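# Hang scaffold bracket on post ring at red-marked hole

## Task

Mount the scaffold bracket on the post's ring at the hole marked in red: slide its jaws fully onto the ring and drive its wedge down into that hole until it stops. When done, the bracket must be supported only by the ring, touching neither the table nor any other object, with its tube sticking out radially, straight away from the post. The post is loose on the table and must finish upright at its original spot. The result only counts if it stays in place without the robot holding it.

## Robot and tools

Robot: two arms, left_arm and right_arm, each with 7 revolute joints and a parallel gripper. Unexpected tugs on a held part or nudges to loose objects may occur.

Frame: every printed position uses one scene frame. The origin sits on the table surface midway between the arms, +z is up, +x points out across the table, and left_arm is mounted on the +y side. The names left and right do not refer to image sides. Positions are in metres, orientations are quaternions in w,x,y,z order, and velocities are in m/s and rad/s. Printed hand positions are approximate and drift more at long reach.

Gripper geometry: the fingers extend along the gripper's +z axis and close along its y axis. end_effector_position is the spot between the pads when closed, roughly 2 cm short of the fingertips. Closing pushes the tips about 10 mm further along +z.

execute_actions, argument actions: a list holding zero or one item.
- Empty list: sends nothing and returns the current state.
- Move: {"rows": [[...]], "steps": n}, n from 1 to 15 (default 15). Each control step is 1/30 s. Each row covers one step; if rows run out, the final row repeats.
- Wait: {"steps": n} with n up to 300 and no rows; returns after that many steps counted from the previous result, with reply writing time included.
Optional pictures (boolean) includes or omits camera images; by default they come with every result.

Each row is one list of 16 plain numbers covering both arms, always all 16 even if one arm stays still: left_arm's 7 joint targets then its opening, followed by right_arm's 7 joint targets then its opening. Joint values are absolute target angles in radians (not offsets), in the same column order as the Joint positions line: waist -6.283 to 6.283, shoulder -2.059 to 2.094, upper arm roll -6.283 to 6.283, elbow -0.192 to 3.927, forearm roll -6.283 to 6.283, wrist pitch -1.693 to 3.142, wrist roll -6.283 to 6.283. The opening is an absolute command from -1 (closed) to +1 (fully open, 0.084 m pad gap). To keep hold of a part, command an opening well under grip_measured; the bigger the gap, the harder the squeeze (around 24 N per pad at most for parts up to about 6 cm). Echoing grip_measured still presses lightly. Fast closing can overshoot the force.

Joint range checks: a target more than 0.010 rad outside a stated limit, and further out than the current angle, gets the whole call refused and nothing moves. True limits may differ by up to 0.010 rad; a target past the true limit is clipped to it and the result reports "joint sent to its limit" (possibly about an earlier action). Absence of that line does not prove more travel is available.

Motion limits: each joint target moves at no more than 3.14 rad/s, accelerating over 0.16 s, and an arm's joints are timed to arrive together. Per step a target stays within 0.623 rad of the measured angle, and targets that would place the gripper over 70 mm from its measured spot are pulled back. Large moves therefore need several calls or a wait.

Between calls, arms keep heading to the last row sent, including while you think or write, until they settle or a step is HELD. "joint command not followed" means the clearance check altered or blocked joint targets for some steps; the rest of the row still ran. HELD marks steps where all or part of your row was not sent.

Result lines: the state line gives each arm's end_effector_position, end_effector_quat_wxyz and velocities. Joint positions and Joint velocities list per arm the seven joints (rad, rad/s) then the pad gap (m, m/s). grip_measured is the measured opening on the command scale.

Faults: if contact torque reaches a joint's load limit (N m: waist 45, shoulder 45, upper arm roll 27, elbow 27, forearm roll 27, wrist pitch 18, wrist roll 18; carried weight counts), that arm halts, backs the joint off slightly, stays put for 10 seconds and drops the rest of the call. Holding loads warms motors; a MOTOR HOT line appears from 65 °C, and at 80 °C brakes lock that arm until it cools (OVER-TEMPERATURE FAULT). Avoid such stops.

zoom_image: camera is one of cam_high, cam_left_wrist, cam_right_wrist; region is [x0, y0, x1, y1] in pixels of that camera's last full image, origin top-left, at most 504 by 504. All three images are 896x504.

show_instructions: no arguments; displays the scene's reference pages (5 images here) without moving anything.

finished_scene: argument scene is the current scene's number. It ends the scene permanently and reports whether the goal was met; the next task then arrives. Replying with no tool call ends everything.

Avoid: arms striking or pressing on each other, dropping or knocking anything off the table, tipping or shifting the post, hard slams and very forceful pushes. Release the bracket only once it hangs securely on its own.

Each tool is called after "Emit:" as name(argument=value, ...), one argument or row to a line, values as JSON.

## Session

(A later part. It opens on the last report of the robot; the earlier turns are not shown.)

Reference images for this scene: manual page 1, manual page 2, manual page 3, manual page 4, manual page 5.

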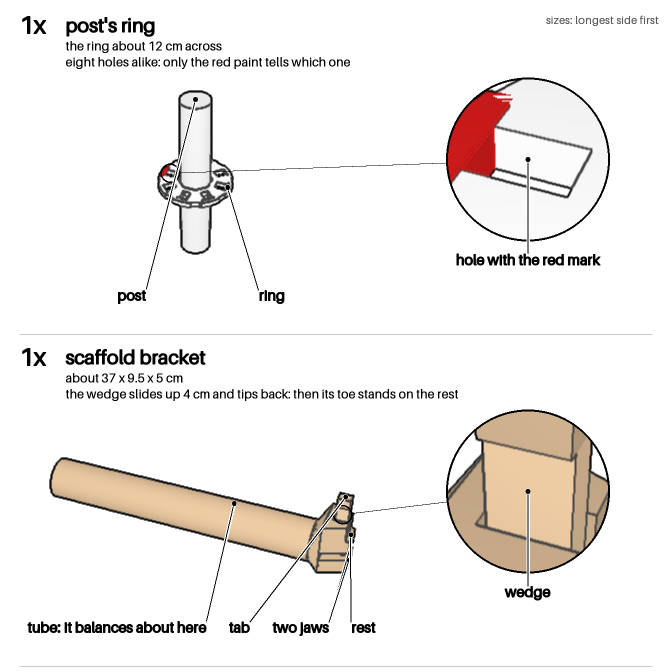

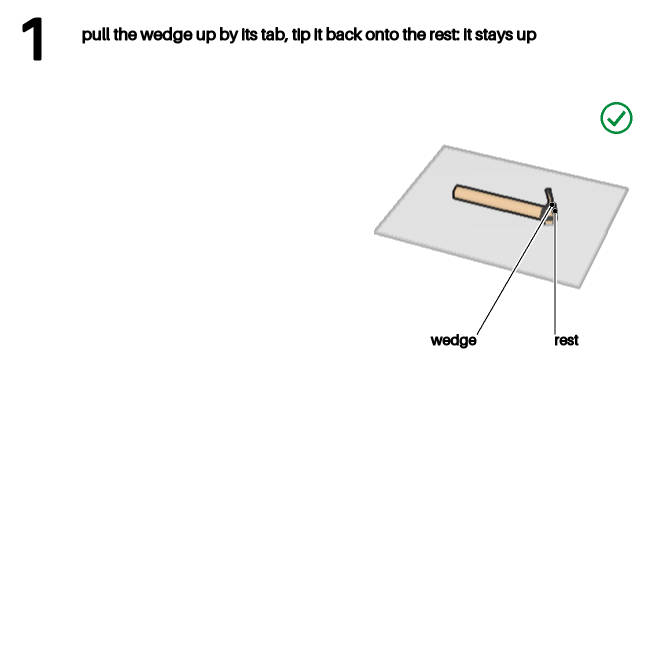

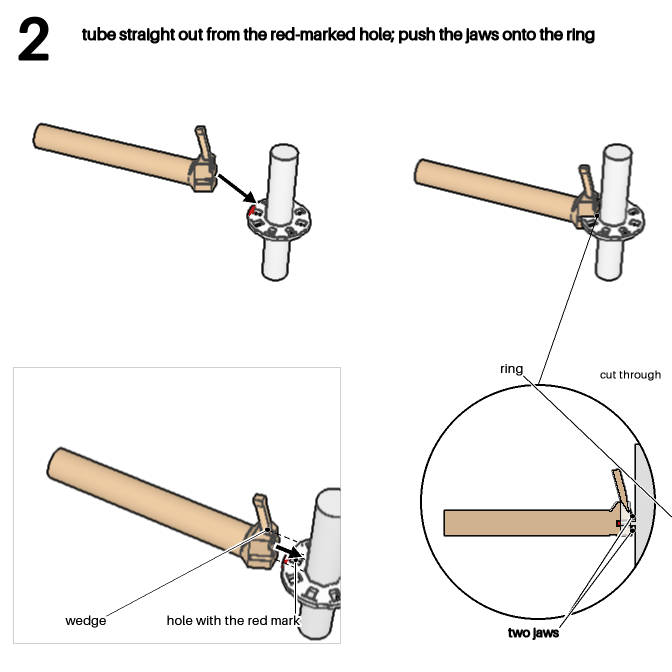

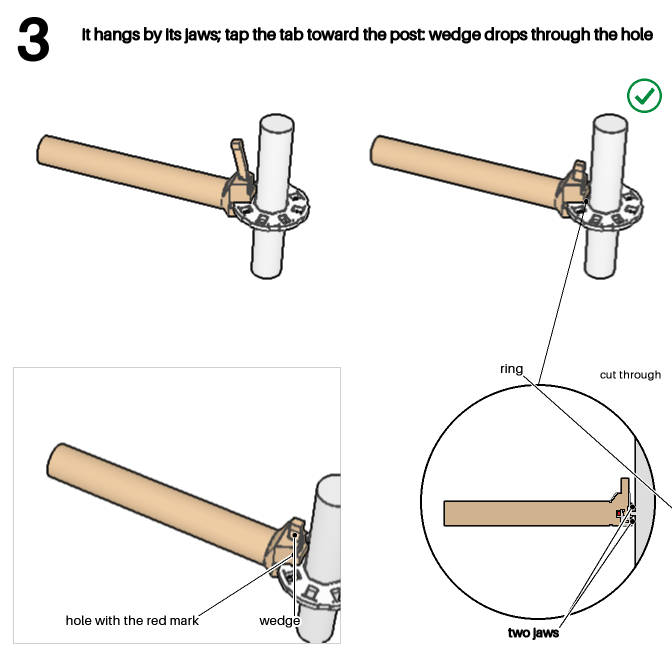

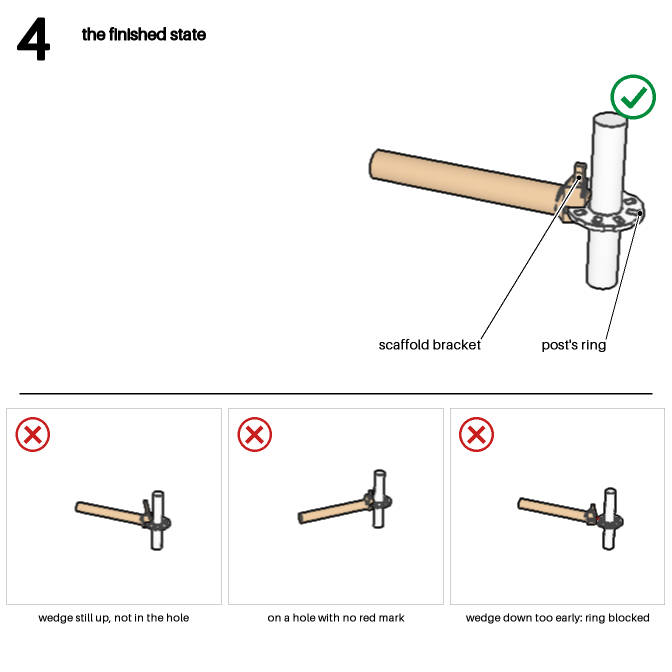

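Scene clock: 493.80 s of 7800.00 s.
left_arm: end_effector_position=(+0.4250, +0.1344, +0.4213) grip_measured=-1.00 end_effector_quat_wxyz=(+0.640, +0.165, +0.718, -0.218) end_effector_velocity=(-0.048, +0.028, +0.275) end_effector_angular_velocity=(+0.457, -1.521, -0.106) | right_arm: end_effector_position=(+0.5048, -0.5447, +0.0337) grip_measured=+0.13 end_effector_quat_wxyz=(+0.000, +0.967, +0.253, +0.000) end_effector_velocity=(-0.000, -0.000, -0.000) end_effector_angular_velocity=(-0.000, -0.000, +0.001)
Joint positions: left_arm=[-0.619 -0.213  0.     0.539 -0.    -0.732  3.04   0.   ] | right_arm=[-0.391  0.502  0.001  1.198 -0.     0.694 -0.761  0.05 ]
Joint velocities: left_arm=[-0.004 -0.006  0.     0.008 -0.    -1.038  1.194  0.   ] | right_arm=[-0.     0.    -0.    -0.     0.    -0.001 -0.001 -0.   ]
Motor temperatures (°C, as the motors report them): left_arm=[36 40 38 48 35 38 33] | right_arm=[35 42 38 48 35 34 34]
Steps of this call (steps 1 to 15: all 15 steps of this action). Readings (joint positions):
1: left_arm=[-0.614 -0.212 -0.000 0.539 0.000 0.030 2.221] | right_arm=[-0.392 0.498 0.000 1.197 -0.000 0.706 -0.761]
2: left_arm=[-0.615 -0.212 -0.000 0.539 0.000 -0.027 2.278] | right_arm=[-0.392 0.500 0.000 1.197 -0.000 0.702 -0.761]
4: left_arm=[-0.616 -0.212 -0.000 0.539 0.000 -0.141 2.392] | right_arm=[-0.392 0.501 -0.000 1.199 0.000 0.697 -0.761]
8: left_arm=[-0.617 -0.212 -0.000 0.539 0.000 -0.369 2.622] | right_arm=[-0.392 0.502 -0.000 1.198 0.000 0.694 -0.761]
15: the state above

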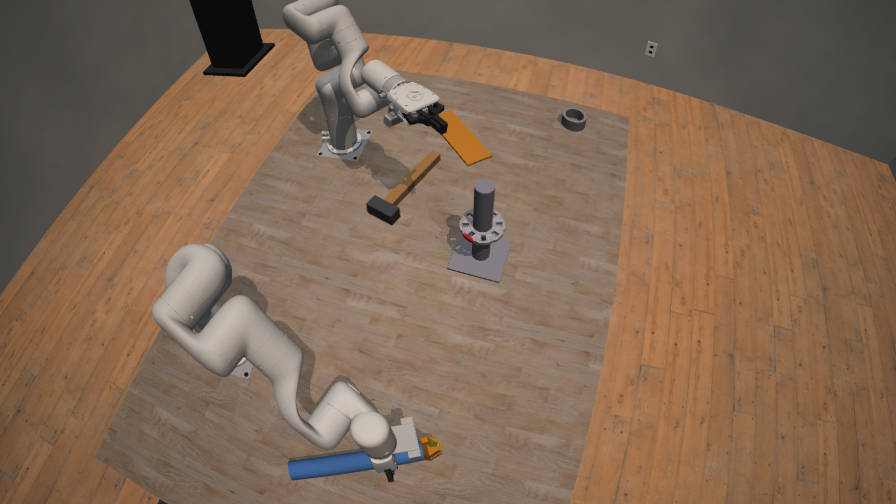

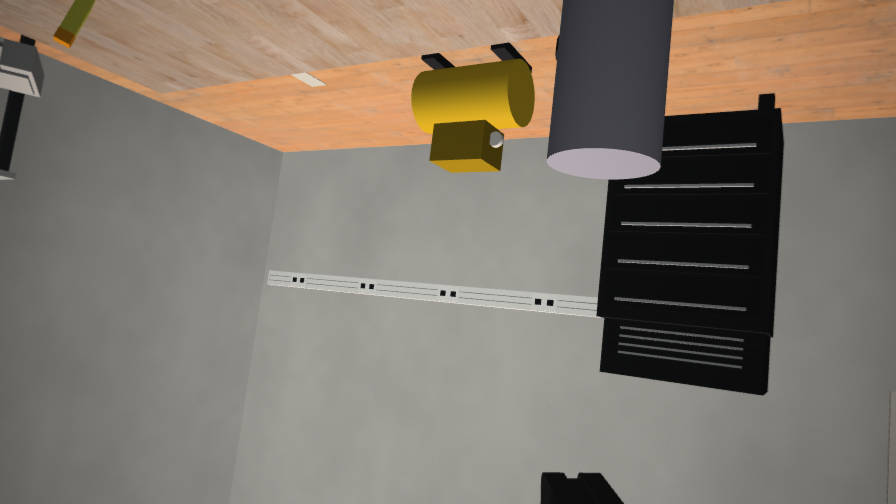

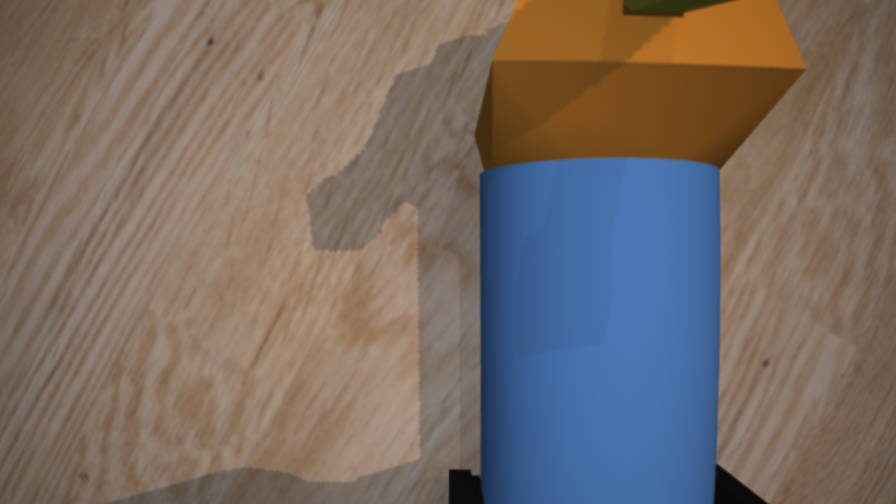

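Emit:
execute_actions(
  actions=[
    {"rows": [[-0.619,0.6199,0,0.5849,0,-1.6058,3.1416,-1,-0.3916,0.4990,0,1.1985,0,0.6995,-0.761,-1],[-0.619,0.6199,0,0.5849,0,-1.6058,3.1416,-1,-0.3916,0.4900,0,1.2004,0,0.7104,-0.761,-1],[-0.619,0.6199,0,0.5849,0,-1.6058,3.1416,-1,-0.3916,0.4780,0,1.2031,0,0.7251,-0.761,-1],[-0.619,0.6199,0,0.5849,0,-1.6058,3.1416,-1,-0.3916,0.4630,0,1.2064,0,0.7434,-0.761,-1],[-0.619,0.6199,0,0.5849,0,-1.6058,3.1416,-1,-0.3916,0.4460,0,1.2102,0,0.7642,-0.761,-1],[-0.619,0.6199,0,0.5849,0,-1.6058,3.1416,-1,-0.3916,0.4270,0,1.2144,0,0.7874,-0.761,-1],[-0.619,0.6199,0,0.5849,0,-1.6058,3.1416,-1,-0.3916,0.4080,0,1.2186,0,0.8106,-0.761,-1],[-0.619,0.6199,0,0.5849,0,-1.6058,3.1416,-1,-0.3916,0.3900,0,1.2290,0,0.8390,-0.761,-1],[-0.619,0.6199,0,0.5849,0,-1.6058,3.1416,-1,-0.3916,0.3720,0,1.2400,0,0.8680,-0.761,-1],[-0.619,0.6199,0,0.5849,0,-1.6058,3.1416,-1,-0.3916,0.3550,0,1.2510,0,0.8960,-0.761,-1],[-0.619,0.6199,0,0.5849,0,-1.6058,3.1416,-1,-0.3900,0.3400,0,1.2610,0,0.9210,-0.761,-1],[-0.619,0.6199,0,0.5849,0,-1.6058,3.1416,-1,-0.3870,0.3280,0,1.2690,0,0.9410,-0.760,-1],[-0.619,0.6199,0,0.5849,0,-1.6058,3.1416,-1,-0.3820,0.3190,0,1.2750,0,0.9560,-0.758,-1],[-0.619,0.6199,0,0.5849,0,-1.6058,3.1416,-1,-0.3750,0.3130,0,1.2800,0,0.9670,-0.756,-1],[-0.619,0.6199,0,0.5849,0,-1.6058,3.1416,-1,-0.3660,0.3100,0,1.2840,0,0.9740,-0.753,-1]], "steps": 15},
  ],
  pictures=false,
)

Emit:
execute_actions(
  actions=[
    {"rows": [[-0.619,0.6199,0,0.5849,0,-1.6058,3.1416,-1,-0.3540,0.3110,0,1.2853,0,0.9743,-0.7490,-1],[-0.619,0.6199,0,0.5849,0,-1.6058,3.1416,-1,-0.3390,0.3122,0,1.2868,0,0.9746,-0.7443,-1],[-0.619,0.6199,0,0.5849,0,-1.6058,3.1416,-1,-0.3210,0.3136,0,1.2887,0,0.9751,-0.7387,-1],[-0.619,0.6199,0,0.5849,0,-1.6058,3.1416,-1,-0.3000,0.3153,0,1.2909,0,0.9756,-0.7321,-1],[-0.619,0.6199,0,0.5849,0,-1.6058,3.1416,-1,-0.2760,0.3172,0,1.2935,0,0.9763,-0.7246,-1],[-0.619,0.6199,0,0.5849,0,-1.6058,3.1416,-1,-0.2500,0.3193,0,1.2962,0,0.9769,-0.7165,-1],[-0.619,0.6199,0,0.5849,0,-1.6058,3.1416,-1,-0.2230,0.3215,0,1.2990,0,0.9775,-0.7080,-1],[-0.619,0.6199,0,0.5849,0,-1.6058,3.1416,-1,-0.1960,0.3237,0,1.3019,0,0.9782,-0.6996,-1],[-0.619,0.6199,0,0.5849,0,-1.6058,3.1416,-1,-0.1690,0.3258,0,1.3047,0,0.9789,-0.6911,-1],[-0.619,0.6199,0,0.5849,0,-1.6058,3.1416,-1,-0.1420,0.3280,0,1.3075,0,0.9795,-0.6827,-1],[-0.619,0.6199,0,0.5849,0,-1.6058,3.1416,-1,-0.1150,0.3302,0,1.3104,0,0.9802,-0.6742,-1],[-0.619,0.6199,0,0.5849,0,-1.6058,3.1416,-1,-0.0880,0.3323,0,1.3132,0,0.9809,-0.6658,-1],[-0.619,0.6199,0,0.5849,0,-1.6058,3.1416,-1,-0.0610,0.3345,0,1.3160,0,0.9815,-0.6573,-1],[-0.619,0.6199,0,0.5849,0,-1.6058,3.1416,-1,-0.0340,0.3367,0,1.3189,0,0.9822,-0.6489,-1],[-0.619,0.6199,0,0.5849,0,-1.6058,3.1416,-1,-0.0070,0.3388,0,1.3217,0,0.9829,-0.6404,-1]], "steps": 15},
  ],
  pictures=false,
)

Emit:
execute_actions(
  actions=[
    {"rows": [[-0.619,0.6199,0,0.5849,0,-1.6058,3.1416,-1,0.0200,0.3410,0,1.3245,0,0.9835,-0.6320,-1],[-0.619,0.6199,0,0.5849,0,-1.6058,3.1416,-1,0.0470,0.3432,0,1.3274,0,0.9842,-0.6235,-1],[-0.619,0.6199,0,0.5849,0,-1.6058,3.1416,-1,0.0740,0.3453,0,1.3302,0,0.9849,-0.6151,-1],[-0.619,0.6199,0,0.5849,0,-1.6058,3.1416,-1,0.1010,0.3475,0,1.3330,0,0.9855,-0.6066,-1],[-0.619,0.6199,0,0.5849,0,-1.6058,3.1416,-1,0.1280,0.3497,0,1.3359,0,0.9862,-0.5982,-1],[-0.619,0.6199,0,0.5849,0,-1.6058,3.1416,-1,0.1550,0.3518,0,1.3387,0,0.9869,-0.5897,-1],[-0.619,0.6199,0,0.5849,0,-1.6058,3.1416,-1,0.1820,0.3540,0,1.3415,0,0.9875,-0.5813,-1],[-0.619,0.6199,0,0.5849,0,-1.6058,3.1416,-1,0.2090,0.3562,0,1.3444,0,0.9882,-0.5728,-1],[-0.619,0.6199,0,0.5849,0,-1.6058,3.1416,-1,0.2350,0.3583,0,1.3471,0,0.9888,-0.5647,-1],[-0.619,0.6199,0,0.5849,0,-1.6058,3.1416,-1,0.2600,0.3603,0,1.3497,0,0.9894,-0.5569,-1],[-0.619,0.6199,0,0.5849,0,-1.6058,3.1416,-1,0.2840,0.3622,0,1.3523,0,0.9901,-0.5494,-1],[-0.619,0.6199,0,0.5849,0,-1.6058,3.1416,-1,0.3070,0.3640,0,1.3547,0,0.9907,-0.5422,-1],[-0.619,0.6199,0,0.5849,0,-1.6058,3.1416,-1,0.3280,0.3657,0,1.3569,0,0.9912,-0.5356,-1],[-0.619,0.6199,0,0.5849,0,-1.6058,3.1416,-1,0.3480,0.3673,0,1.3590,0,0.9917,-0.5294,-1],[-0.619,0.6199,0,0.5849,0,-1.6058,3.1416,-1,0.3660,0.3688,0,1.3609,0,0.9921,-0.5237,-1]], "steps": 15},
  ],
  pictures=false,
)

Emit:
execute_actions(
  actions=[
    {"rows": [[-0.619,0.6199,0,0.5849,0,-1.6058,3.1416,-1,0.3820,0.3701,0,1.3625,0,0.9924,-0.5187,-1],[-0.619,0.6199,0,0.5849,0,-1.6058,3.1416,-1,0.3960,0.3712,0,1.3640,0,0.9928,-0.5143,-1],[-0.619,0.6199,0,0.5849,0,-1.6058,3.1416,-1,0.4085,0.3722,0,1.3653,0,0.9931,-0.5104,-1],[-0.619,0.6199,0,0.5849,0,-1.6058,3.1416,-1,0.4190,0.3730,0,1.3664,0,0.9934,-0.5071,-1],[-0.619,0.6199,0,0.5849,0,-1.6058,3.1416,-1,0.4280,0.3738,0,1.3674,0,0.9936,-0.5043,-1],[-0.619,0.6199,0,0.5849,0,-1.6058,3.1416,-1,0.4350,0.3743,0,1.3681,0,0.9938,-0.5021,-1],[-0.619,0.6199,0,0.5849,0,-1.6058,3.1416,-1,0.4405,0.3748,0,1.3687,0,0.9939,-0.5004,-1],[-0.619,0.6199,0,0.5849,0,-1.6058,3.1416,-1,0.4445,0.3751,0,1.3691,0,0.9940,-0.4992,-1],[-0.619,0.6199,0,0.5849,0,-1.6058,3.1416,-1,0.4473,0.3753,0,1.3694,0,0.9941,-0.4983,-1]], "steps": 15},
  ],
)

Scene clock: 553.67 s of 7800.00 s.
left_arm: end_effector_position=(+0.4372, +0.1265, +0.2878) grip_measured=-1.00 end_effector_quat_wxyz=(+0.683, +0.193, +0.677, -0.195) end_effector_velocity=(-0.044, +0.028, -0.404) end_effector_angular_velocity=(+0.028, +0.045, +0.000) | right_arm: end_effector_position=(+0.5082, -0.5439, +0.1307) grip_measured=+0.13 end_effector_quat_wxyz=(+0.002, +0.967, +0.254, +0.003) end_effector_velocity=(+0.017, +0.048, +0.259) end_effector_angular_velocity=(-0.022, -0.049, +0.055)
Joint positions: left_arm=[-0.619  0.341  0.     0.571 -0.    -1.35   3.142  0.   ] | right_arm=[-0.386  0.34  -0.001  1.265 -0.     0.917 -0.759  0.05 ]
Joint velocities: left_arm=[-0.     1.333  0.001  0.065  0.    -1.215 -0.     0.   ] | right_arm=[ 0.118 -0.379 -0.023  0.242 -0.003  0.568  0.042  0.   ]
Motor temperatures (°C, as the motors report them): left_arm=[36 39 38 48 35 38 33] | right_arm=[35 42 38 45 35 34 34]
Steps of this call (steps 1 to 30: the robot went on to your last target; steps 31 to 90: nothing new was sent; then 56.37 s passed at rest; steps 91 to 105: all 15 steps of this action). Readings (joint positions):
91: left_arm=[-0.619 -0.212 -0.000 0.539 -0.000 -0.820 3.142] | right_arm=[-0.392 0.504 0.000 1.198 0.000 0.694 -0.761]
92: left_arm=[-0.619 -0.208 -0.000 0.540 -0.000 -0.826 3.142] | right_arm=[-0.392 0.503 0.000 1.198 -0.000 0.694 -0.761]
94: left_arm=[-0.619 -0.168 -0.000 0.546 0.000 -0.872 3.142] | right_arm=[-0.392 0.499 -0.001 1.197 -0.000 0.705 -0.761]
98: left_arm=[-0.619 0.025 0.000 0.555 -0.000 -1.058 3.142] | right_arm=[-0.393 0.462 -0.003 1.196 -0.000 0.764 -0.761]
105: the state above

Scene clock: 554.17 s of 7800.00 s.
left_arm: end_effector_position=(+0.4190, +0.1377, +0.2076) grip_measured=-1.00 end_effector_quat_wxyz=(+0.681, +0.194, +0.679, -0.194) end_effector_velocity=(-0.003, +0.002, -0.009) end_effector_angular_velocity=(+0.005, +0.008, +0.001) | right_arm: end_effector_position=(+0.5274, -0.3909, +0.1490) grip_measured=+0.13 end_effector_quat_wxyz=(-0.001, +0.938, +0.347, +0.000) end_effector_velocity=(+0.005, +0.432, +0.002) end_effector_angular_velocity=(-0.002, -0.009, +0.541)
Joint positions: left_arm=[-0.619  0.616 -0.     0.585  0.    -1.604  3.142  0.   ] | right_arm=[-0.108  0.331  0.003  1.311  0.     0.98  -0.673  0.05 ]
Joint velocities: left_arm=[-0.     0.022  0.    -0.003 -0.001 -0.016 -0.     0.   ] | right_arm=[ 0.794  0.058 -0.006  0.087 -0.001  0.021  0.248  0.   ]
Motor temperatures (°C, as the motors report them): left_arm=[36 39 38 48 35 38 33] | right_arm=[35 42 38 46 35 34 34]
Steps of this call (steps 1 to 15: all 15 steps of this action). Readings (joint positions):
1: left_arm=[-0.619 0.386 0.000 0.573 -0.000 -1.391 3.142] | right_arm=[-0.381 0.329 -0.002 1.272 -0.000 0.934 -0.757]
2: left_arm=[-0.619 0.430 0.000 0.575 0.000 -1.431 3.142] | right_arm=[-0.375 0.321 -0.003 1.277 -0.000 0.947 -0.755]
4: left_arm=[-0.619 0.517 0.000 0.579 0.000 -1.510 3.142] | right_arm=[-0.355 0.316 -0.003 1.283 -0.000 0.962 -0.749]
8: left_arm=[-0.619 0.601 0.000 0.582 -0.000 -1.585 3.142] | right_arm=[-0.285 0.321 -0.001 1.288 -0.000 0.974 -0.727]
15: the state above

Scene clock: 554.67 s of 7800.00 s.
left_arm: end_effector_position=(+0.4187, +0.1380, +0.2061) grip_measured=-1.00 end_effector_quat_wxyz=(+0.680, +0.194, +0.680, -0.194) end_effector_velocity=(-0.001, -0.001, -0.001) end_effector_angular_velocity=(+0.000, +0.002, -0.002) | right_arm: end_effector_position=(+0.4888, -0.1784, +0.1509) grip_measured=+0.13 end_effector_quat_wxyz=(-0.000, +0.883, +0.470, +0.004) end_effector_velocity=(-0.153, +0.400, +0.014) end_effector_angular_velocity=(+0.031, -0.030, +0.534)
Joint positions: left_arm=[-0.619  0.62  -0.     0.585 -0.    -1.606  3.142  0.   ] | right_arm=[ 0.284  0.36   0.002  1.357  0.     0.988 -0.55   0.05 ]
Joint velocities: left_arm=[-0.002  0.001 -0.    -0.001 -0.    -0.    -0.001  0.   ] | right_arm=[ 0.736  0.04   0.026  0.091  0.005  0.011  0.223 -0.   ]
Motor temperatures (°C, as the motors report them): left_arm=[36 39 38 48 35 38 33] | right_arm=[35 42 38 46 35 34 34]
Steps of this call (steps 1 to 15: all 15 steps of this action). Readings (joint positions):
1: left_arm=[-0.619 0.617 -0.000 0.585 0.000 -1.605 3.142] | right_arm=[-0.081 0.333 0.002 1.314 0.000 0.981 -0.664]
2: left_arm=[-0.619 0.618 -0.000 0.585 0.000 -1.605 3.142] | right_arm=[-0.055 0.335 0.002 1.317 0.000 0.981 -0.656]
4: left_arm=[-0.619 0.618 -0.000 0.585 0.000 -1.605 3.142] | right_arm=[-0.002 0.340 0.001 1.321 -0.000 0.983 -0.639]
8: left_arm=[-0.619 0.619 -0.000 0.585 0.000 -1.606 3.142] | right_arm=[0.103 0.350 -0.001 1.329 -0.000 0.988 -0.606]
15: the state above

Scene clock: 555.17 s of 7800.00 s.
left_arm: end_effector_position=(+0.4187, +0.1380, +0.2060) grip_measured=-1.00 end_effector_quat_wxyz=(+0.680, +0.194, +0.680, -0.194) end_effector_velocity=(-0.000, -0.000, -0.000) end_effector_angular_velocity=(+0.000, -0.000, -0.001) | right_arm: end_effector_position=(+0.4477, -0.1012, +0.1474) grip_measured=+0.13 end_effector_quat_wxyz=(+0.000, +0.857, +0.516, +0.000) end_effector_velocity=(-0.002, -0.001, -0.003) end_effector_angular_velocity=(-0.012, +0.005, -0.002)
Joint positions: left_arm=[-0.619  0.62   0.     0.585  0.    -1.606  3.142  0.   ] | right_arm=[ 0.444  0.375 -0.001  1.369 -0.     0.994 -0.499  0.05 ]
Joint velocities: left_arm=[ 0.     0.    -0.001  0.     0.     0.     0.001  0.   ] | right_arm=[ 0.015  0.003 -0.014 -0.002 -0.003  0.005  0.007 -0.   ]
Motor temperatures (°C, as the motors report them): left_arm=[36 39 38 48 35 38 33] | right_arm=[35 42 38 46 35 34 34]
Steps of this call (steps 1 to 15: all 15 steps of this action). Readings (joint positions):
1: left_arm=[-0.619 0.620 -0.000 0.585 0.000 -1.606 3.142] | right_arm=[0.308 0.362 0.003 1.359 0.001 0.988 -0.542]
2: left_arm=[-0.619 0.620 -0.000 0.585 -0.000 -1.606 3.142] | right_arm=[0.330 0.363 0.004 1.361 0.001 0.989 -0.536]
4: left_arm=[-0.619 0.620 -0.000 0.585 0.000 -1.606 3.142] | right_arm=[0.368 0.368 0.004 1.362 0.001 0.991 -0.524]
8: left_arm=[-0.619 0.620 -0.000 0.585 0.000 -1.606 3.142] | right_arm=[0.418 0.373 0.001 1.366 0.000 0.993 -0.508]
15: the state above

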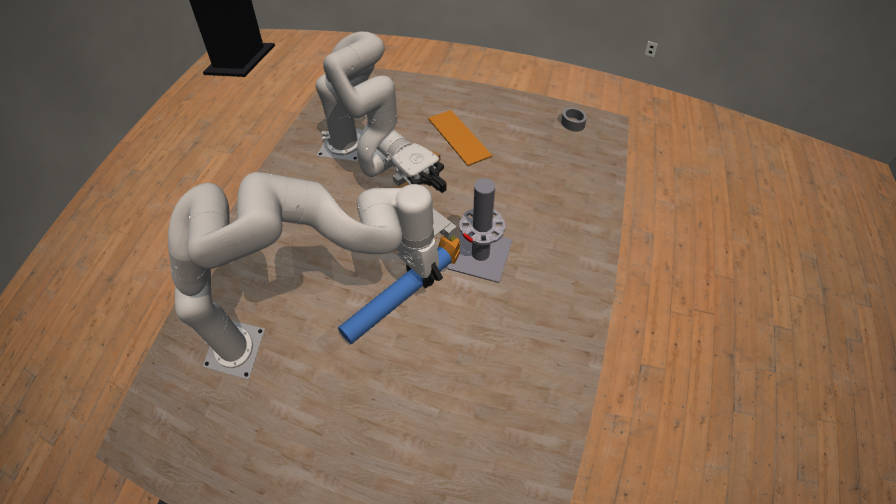

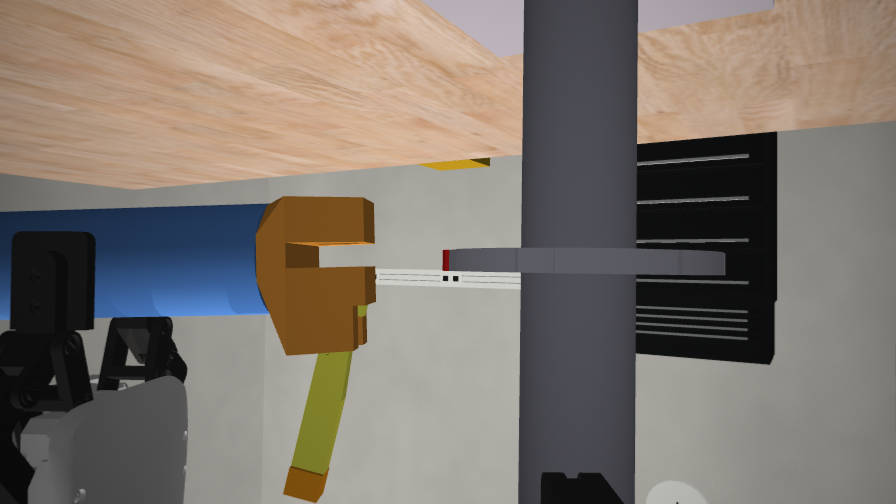

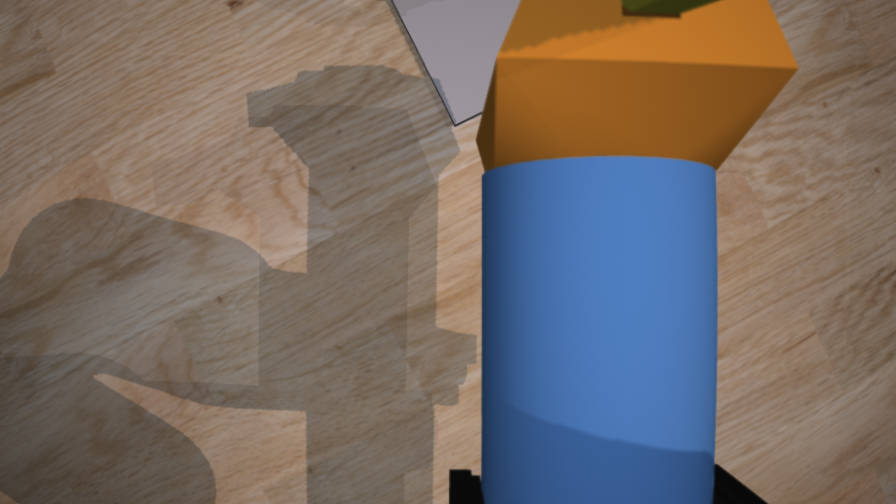

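Emit:
zoom_image(
  camera="cam_left_wrist",
  region=[250, 190, 530, 330],
)

Region (250, 190, 530, 330) of cam_left_wrist's 896x504 image, scaled by 1.800, with more detail than that image has.

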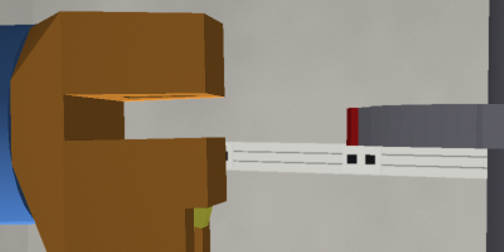

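Emit:
execute_actions(
  actions=[
    {"rows": [[-0.619,0.6199,0,0.5849,0,-1.6058,3.1416,-1,0.4473,0.3721,0,1.3627,0,0.9857,-0.4983,-1],[-0.619,0.6199,0,0.5849,0,-1.6058,3.1416,-1,0.4473,0.3688,0,1.3561,0,0.9772,-0.4983,-1],[-0.619,0.6199,0,0.5849,0,-1.6058,3.1416,-1,0.4473,0.3656,0,1.3494,0,0.9688,-0.4983,-1],[-0.619,0.6199,0,0.5849,0,-1.6058,3.1416,-1,0.4473,0.3624,0,1.3427,0,0.9604,-0.4983,-1],[-0.619,0.6199,0,0.5849,0,-1.6058,3.1416,-1,0.4473,0.3591,0,1.3361,0,0.9519,-0.4983,-1],[-0.619,0.6199,0,0.5849,0,-1.6058,3.1416,-1,0.4473,0.3559,0,1.3294,0,0.9435,-0.4983,-1]], "steps": 15},
  ],
)

Emit:
zoom_image(
  camera="cam_left_wrist",
  region=[250, 190, 530, 330],
)

Scene clock: 606.73 s of 7800.00 s.
left_arm: end_effector_position=(+0.4187, +0.1380, +0.2060) grip_measured=-1.00 end_effector_quat_wxyz=(+0.680, +0.194, +0.680, -0.194) end_effector_velocity=(+0.000, +0.000, +0.000) end_effector_angular_velocity=(-0.002, +0.000, +0.001) | right_arm: end_effector_position=(+0.4461, -0.0991, +0.1458) grip_measured=+0.13 end_effector_quat_wxyz=(-0.001, +0.856, +0.517, +0.015) end_effector_velocity=(+0.001, +0.000, +0.000) end_effector_angular_velocity=(+0.005, -0.006, +0.001)
Joint positions: left_arm=[-0.619  0.62   0.     0.585  0.    -1.606  3.142  0.   ] | right_arm=[ 0.447  0.356  0.     1.33  -0.     0.944 -0.498  0.05 ]
Joint velocities: left_arm=[ 0.001 -0.    -0.     0.     0.    -0.    -0.001  0.   ] | right_arm=[ 0.    -0.004 -0.001 -0.006  0.001 -0.011 -0.001 -0.   ]
Motor temperatures (°C, as the motors report them): left_arm=[36 40 38 45 35 38 33] | right_arm=[35 43 38 52 35 35 34]
Steps of this call (steps 1 to 15: the robot went on to your last target; steps 16 to 90: nothing new was sent; then 48.07 s passed at rest; steps 91 to 105: all 15 steps of this action). Readings (joint positions):
91: left_arm=[-0.619 0.620 -0.000 0.585 -0.000 -1.606 3.142] | right_arm=[0.447 0.375 0.000 1.369 0.000 0.994 -0.498]
92: left_arm=[-0.619 0.620 -0.000 0.585 0.000 -1.606 3.142] | right_arm=[0.447 0.375 0.000 1.368 0.000 0.992 -0.498]
94: left_arm=[-0.619 0.620 -0.000 0.585 0.000 -1.606 3.142] | right_arm=[0.447 0.371 0.000 1.361 -0.000 0.983 -0.498]
98: left_arm=[-0.619 0.620 -0.000 0.585 0.000 -1.606 3.142] | right_arm=[0.447 0.361 -0.000 1.339 0.000 0.956 -0.498]
105: the state above

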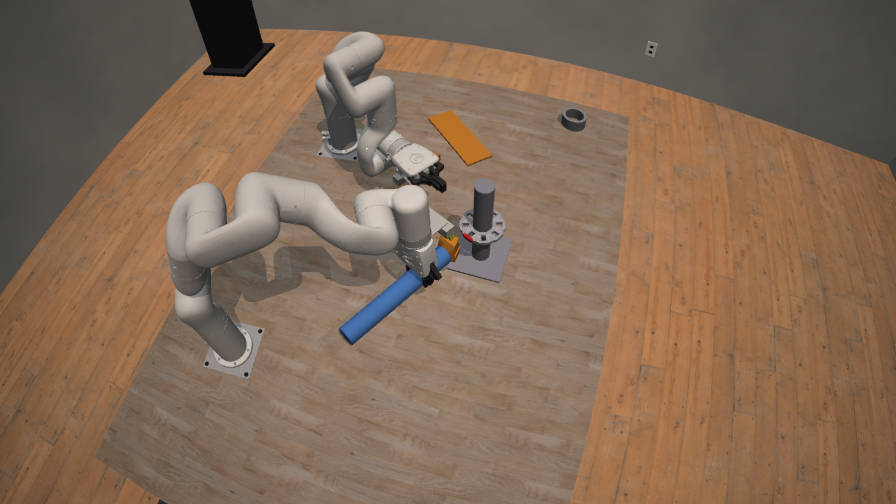

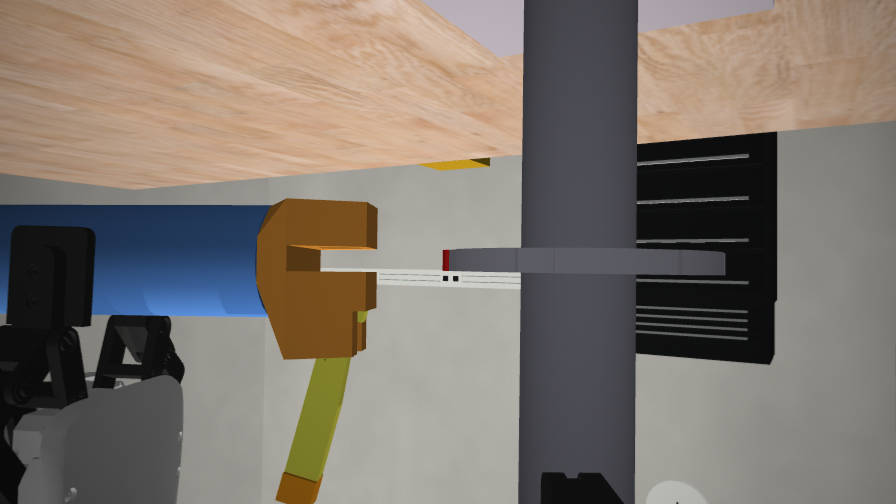

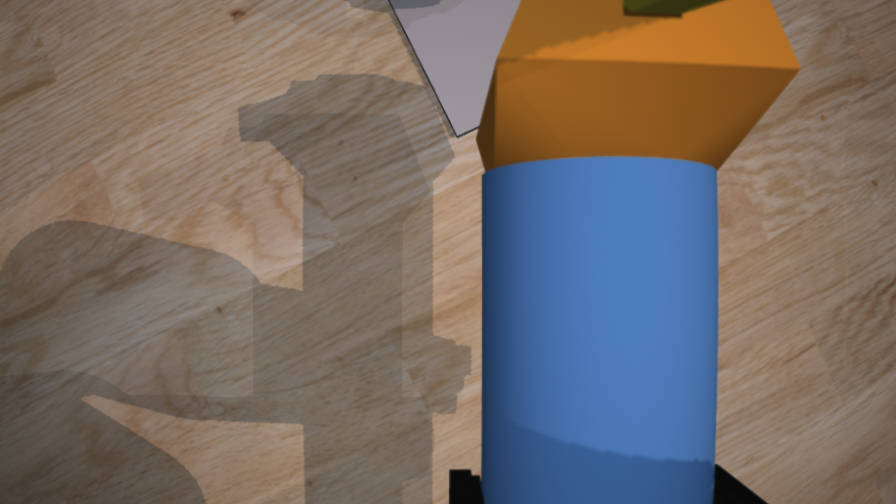

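Region (250, 190, 530, 330) of cam_left_wrist's 896x504 image, scaled by 1.800, with more detail than that image has.

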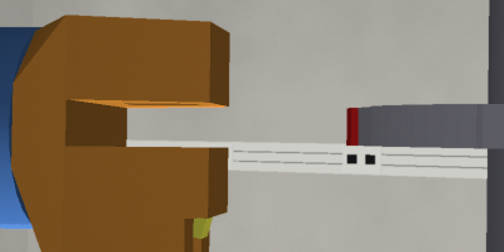

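Emit:
execute_actions(
  actions=[
    {"rows": [[-0.619,0.6199,0,0.5849,0,-1.6058,3.1416,-1,0.4462,0.3572,0,1.3318,0.004,0.9464,-0.5015,-1],[-0.619,0.6199,0,0.5849,0,-1.6058,3.1416,-1,0.4451,0.3584,0,1.3341,0.008,0.9492,-0.5047,-1],[-0.619,0.6199,0,0.5849,0,-1.6058,3.1416,-1,0.4440,0.3597,0,1.3365,0.012,0.9521,-0.5078,-1],[-0.619,0.6199,0,0.5849,0,-1.6058,3.1416,-1,0.4429,0.3609,0,1.3388,0.015,0.9549,-0.5110,-1]], "steps": 15},
  ],
)

Emit:
zoom_image(
  camera="cam_left_wrist",
  region=[250, 190, 530, 330],
)

Scene clock: 635.83 s of 7800.00 s.
left_arm: end_effector_position=(+0.4187, +0.1380, +0.2060) grip_measured=-1.00 end_effector_quat_wxyz=(+0.680, +0.194, +0.680, -0.194) end_effector_velocity=(+0.000, -0.000, +0.000) end_effector_angular_velocity=(-0.002, -0.001, -0.000) | right_arm: end_effector_position=(+0.4462, -0.0990, +0.1458) grip_measured=+0.13 end_effector_quat_wxyz=(-0.007, +0.856, +0.517, +0.011) end_effector_velocity=(-0.001, +0.001, -0.000) end_effector_angular_velocity=(+0.001, +0.002, +0.002)
Joint positions: left_arm=[-0.619  0.62   0.     0.585  0.    -1.606  3.142  0.   ] | right_arm=[ 0.443  0.361  0.     1.339  0.015  0.955 -0.511  0.05 ]
Joint velocities: left_arm=[-0.    -0.    -0.     0.001  0.    -0.    -0.001  0.   ] | right_arm=[-0.     0.001  0.001  0.001  0.002  0.001 -0.002  0.   ]
Motor temperatures (°C, as the motors report them): left_arm=[36 40 38 45 35 38 33] | right_arm=[35 44 38 53 35 35 34]
Steps of this call (steps 1 to 15: the robot went on to your last target; steps 16 to 90: nothing new was sent; then 25.60 s passed at rest; steps 91 to 105: all 15 steps of this action). Readings (joint positions):
91: left_arm=[-0.619 0.620 0.000 0.585 0.000 -1.606 3.142] | right_arm=[0.447 0.356 0.000 1.329 0.000 0.944 -0.498]
92: left_arm=[-0.619 0.620 -0.000 0.585 -0.000 -1.606 3.142] | right_arm=[0.447 0.356 0.000 1.330 0.001 0.944 -0.499]
94: left_arm=[-0.619 0.620 0.000 0.585 0.000 -1.606 3.142] | right_arm=[0.446 0.358 0.000 1.333 0.006 0.948 -0.503]
98: left_arm=[-0.619 0.620 -0.000 0.585 0.000 -1.606 3.142] | right_arm=[0.443 0.360 -0.000 1.338 0.013 0.953 -0.509]
105: the state above

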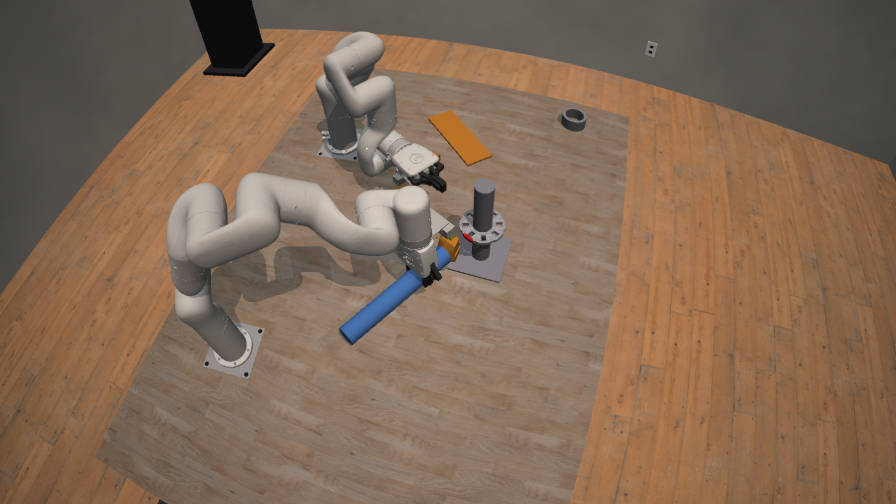

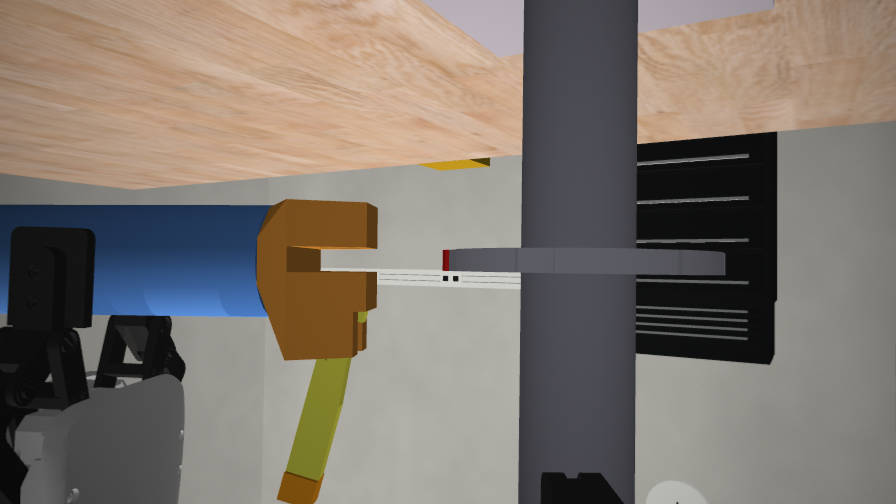

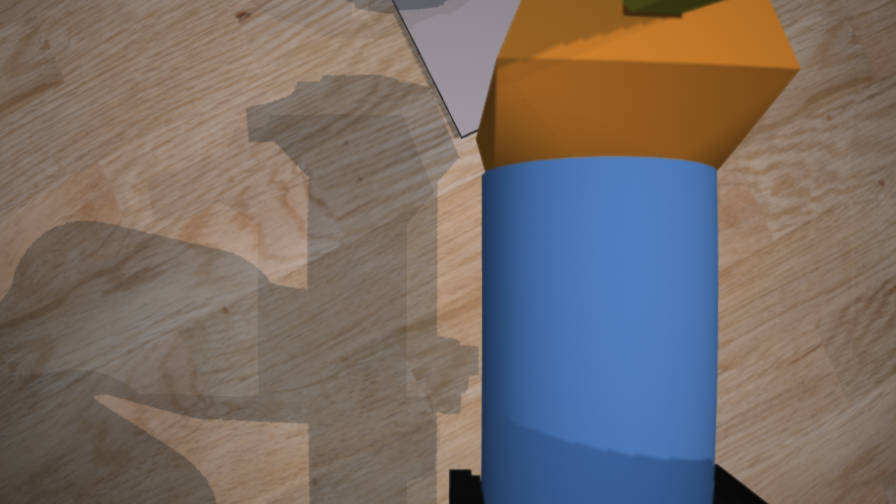

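Region (250, 190, 530, 330) of cam_left_wrist's 896x504 image, scaled by 1.800, with more detail than that image has.

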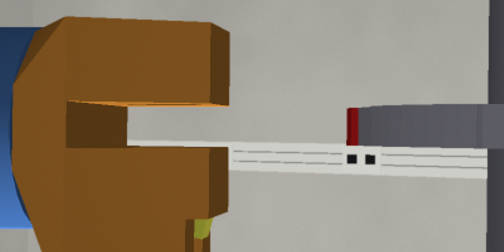

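Emit:
execute_actions(
  actions=[],
)

Scene clock: 663.23 s of 7800.00 s.
left_arm: end_effector_position=(+0.4187, +0.1380, +0.2060) grip_measured=-1.00 end_effector_quat_wxyz=(+0.680, +0.194, +0.680, -0.194) end_effector_velocity=(+0.001, +0.000, +0.001) end_effector_angular_velocity=(-0.001, -0.002, +0.001) | right_arm: end_effector_position=(+0.4462, -0.0991, +0.1458) grip_measured=+0.13 end_effector_quat_wxyz=(-0.007, +0.856, +0.517, +0.011) end_effector_velocity=(+0.000, -0.000, +0.000) end_effector_angular_velocity=(-0.000, -0.001, +0.001)
Joint positions: left_arm=[-0.619  0.62  -0.     0.585  0.    -1.606  3.142  0.   ] | right_arm=[ 0.443  0.361  0.     1.339  0.015  0.955 -0.511  0.05 ]
Joint velocities: left_arm=[-0.     0.     0.001  0.002  0.    -0.    -0.     0.   ] | right_arm=[-0.    -0.001 -0.     0.    -0.001 -0.    -0.001  0.   ]
Motor temperatures (°C, as the motors report them): left_arm=[36 40 38 45 35 38 33] | right_arm=[35 44 38 53 35 35 34]
Steps of this call (steps 1 to 15: the robot went on to your last target; steps 16 to 90: nothing new was sent; then 24.40 s passed at rest). Readings (joint positions):
1: left_arm=[-0.619 0.620 0.000 0.585 -0.000 -1.606 3.142] | right_arm=[0.443 0.361 0.000 1.339 0.015 0.955 -0.511]
2: left_arm=[-0.619 0.620 -0.000 0.585 -0.000 -1.606 3.142] | right_arm=[0.443 0.361 0.000 1.339 0.015 0.955 -0.511]
4: left_arm=[-0.619 0.620 0.000 0.585 0.000 -1.606 3.142] | right_arm=[0.443 0.361 0.000 1.339 0.015 0.955 -0.511]
8: left_arm=[-0.619 0.620 -0.000 0.585 -0.000 -1.606 3.142] | right_arm=[0.443 0.361 -0.000 1.339 0.015 0.955 -0.511]
90: the state above
All arms were judged still, so your last target was given up. Only a new action makes them travel on or press farther. Fingers that are still opening or closing keep moving.

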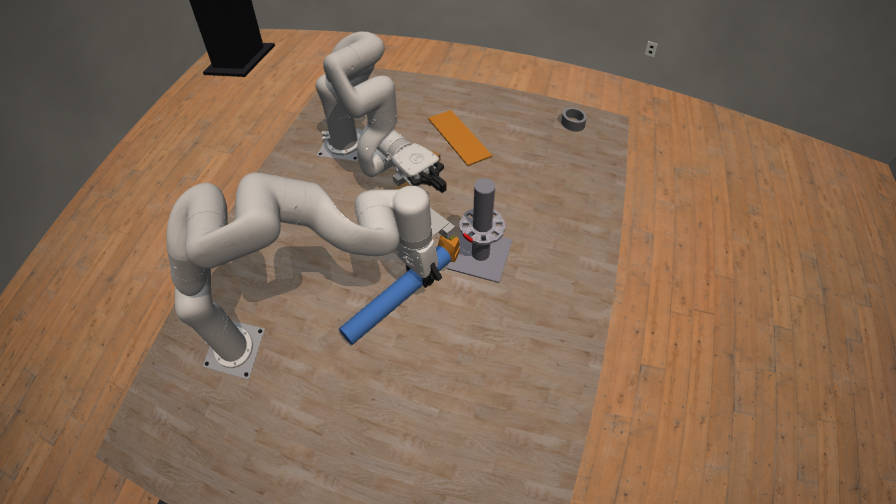

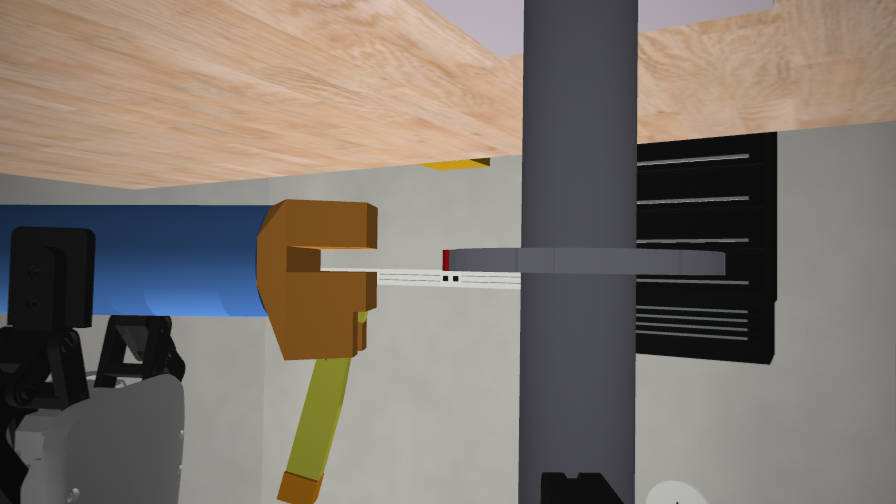

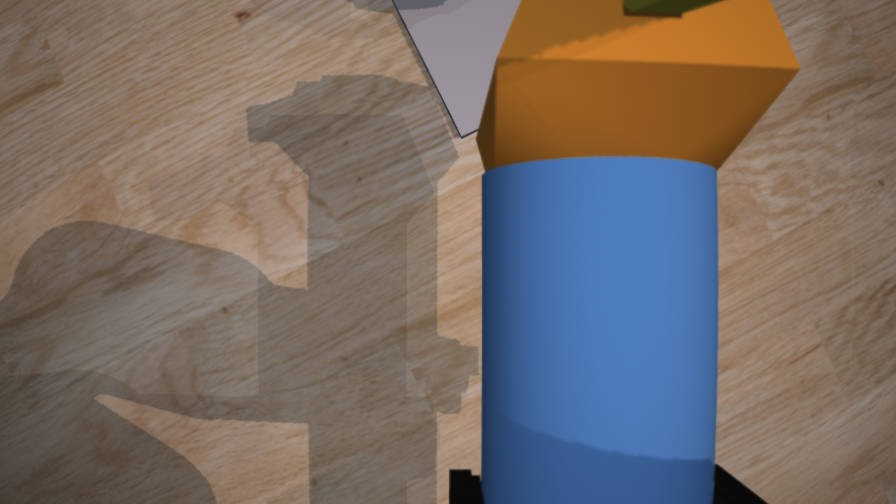

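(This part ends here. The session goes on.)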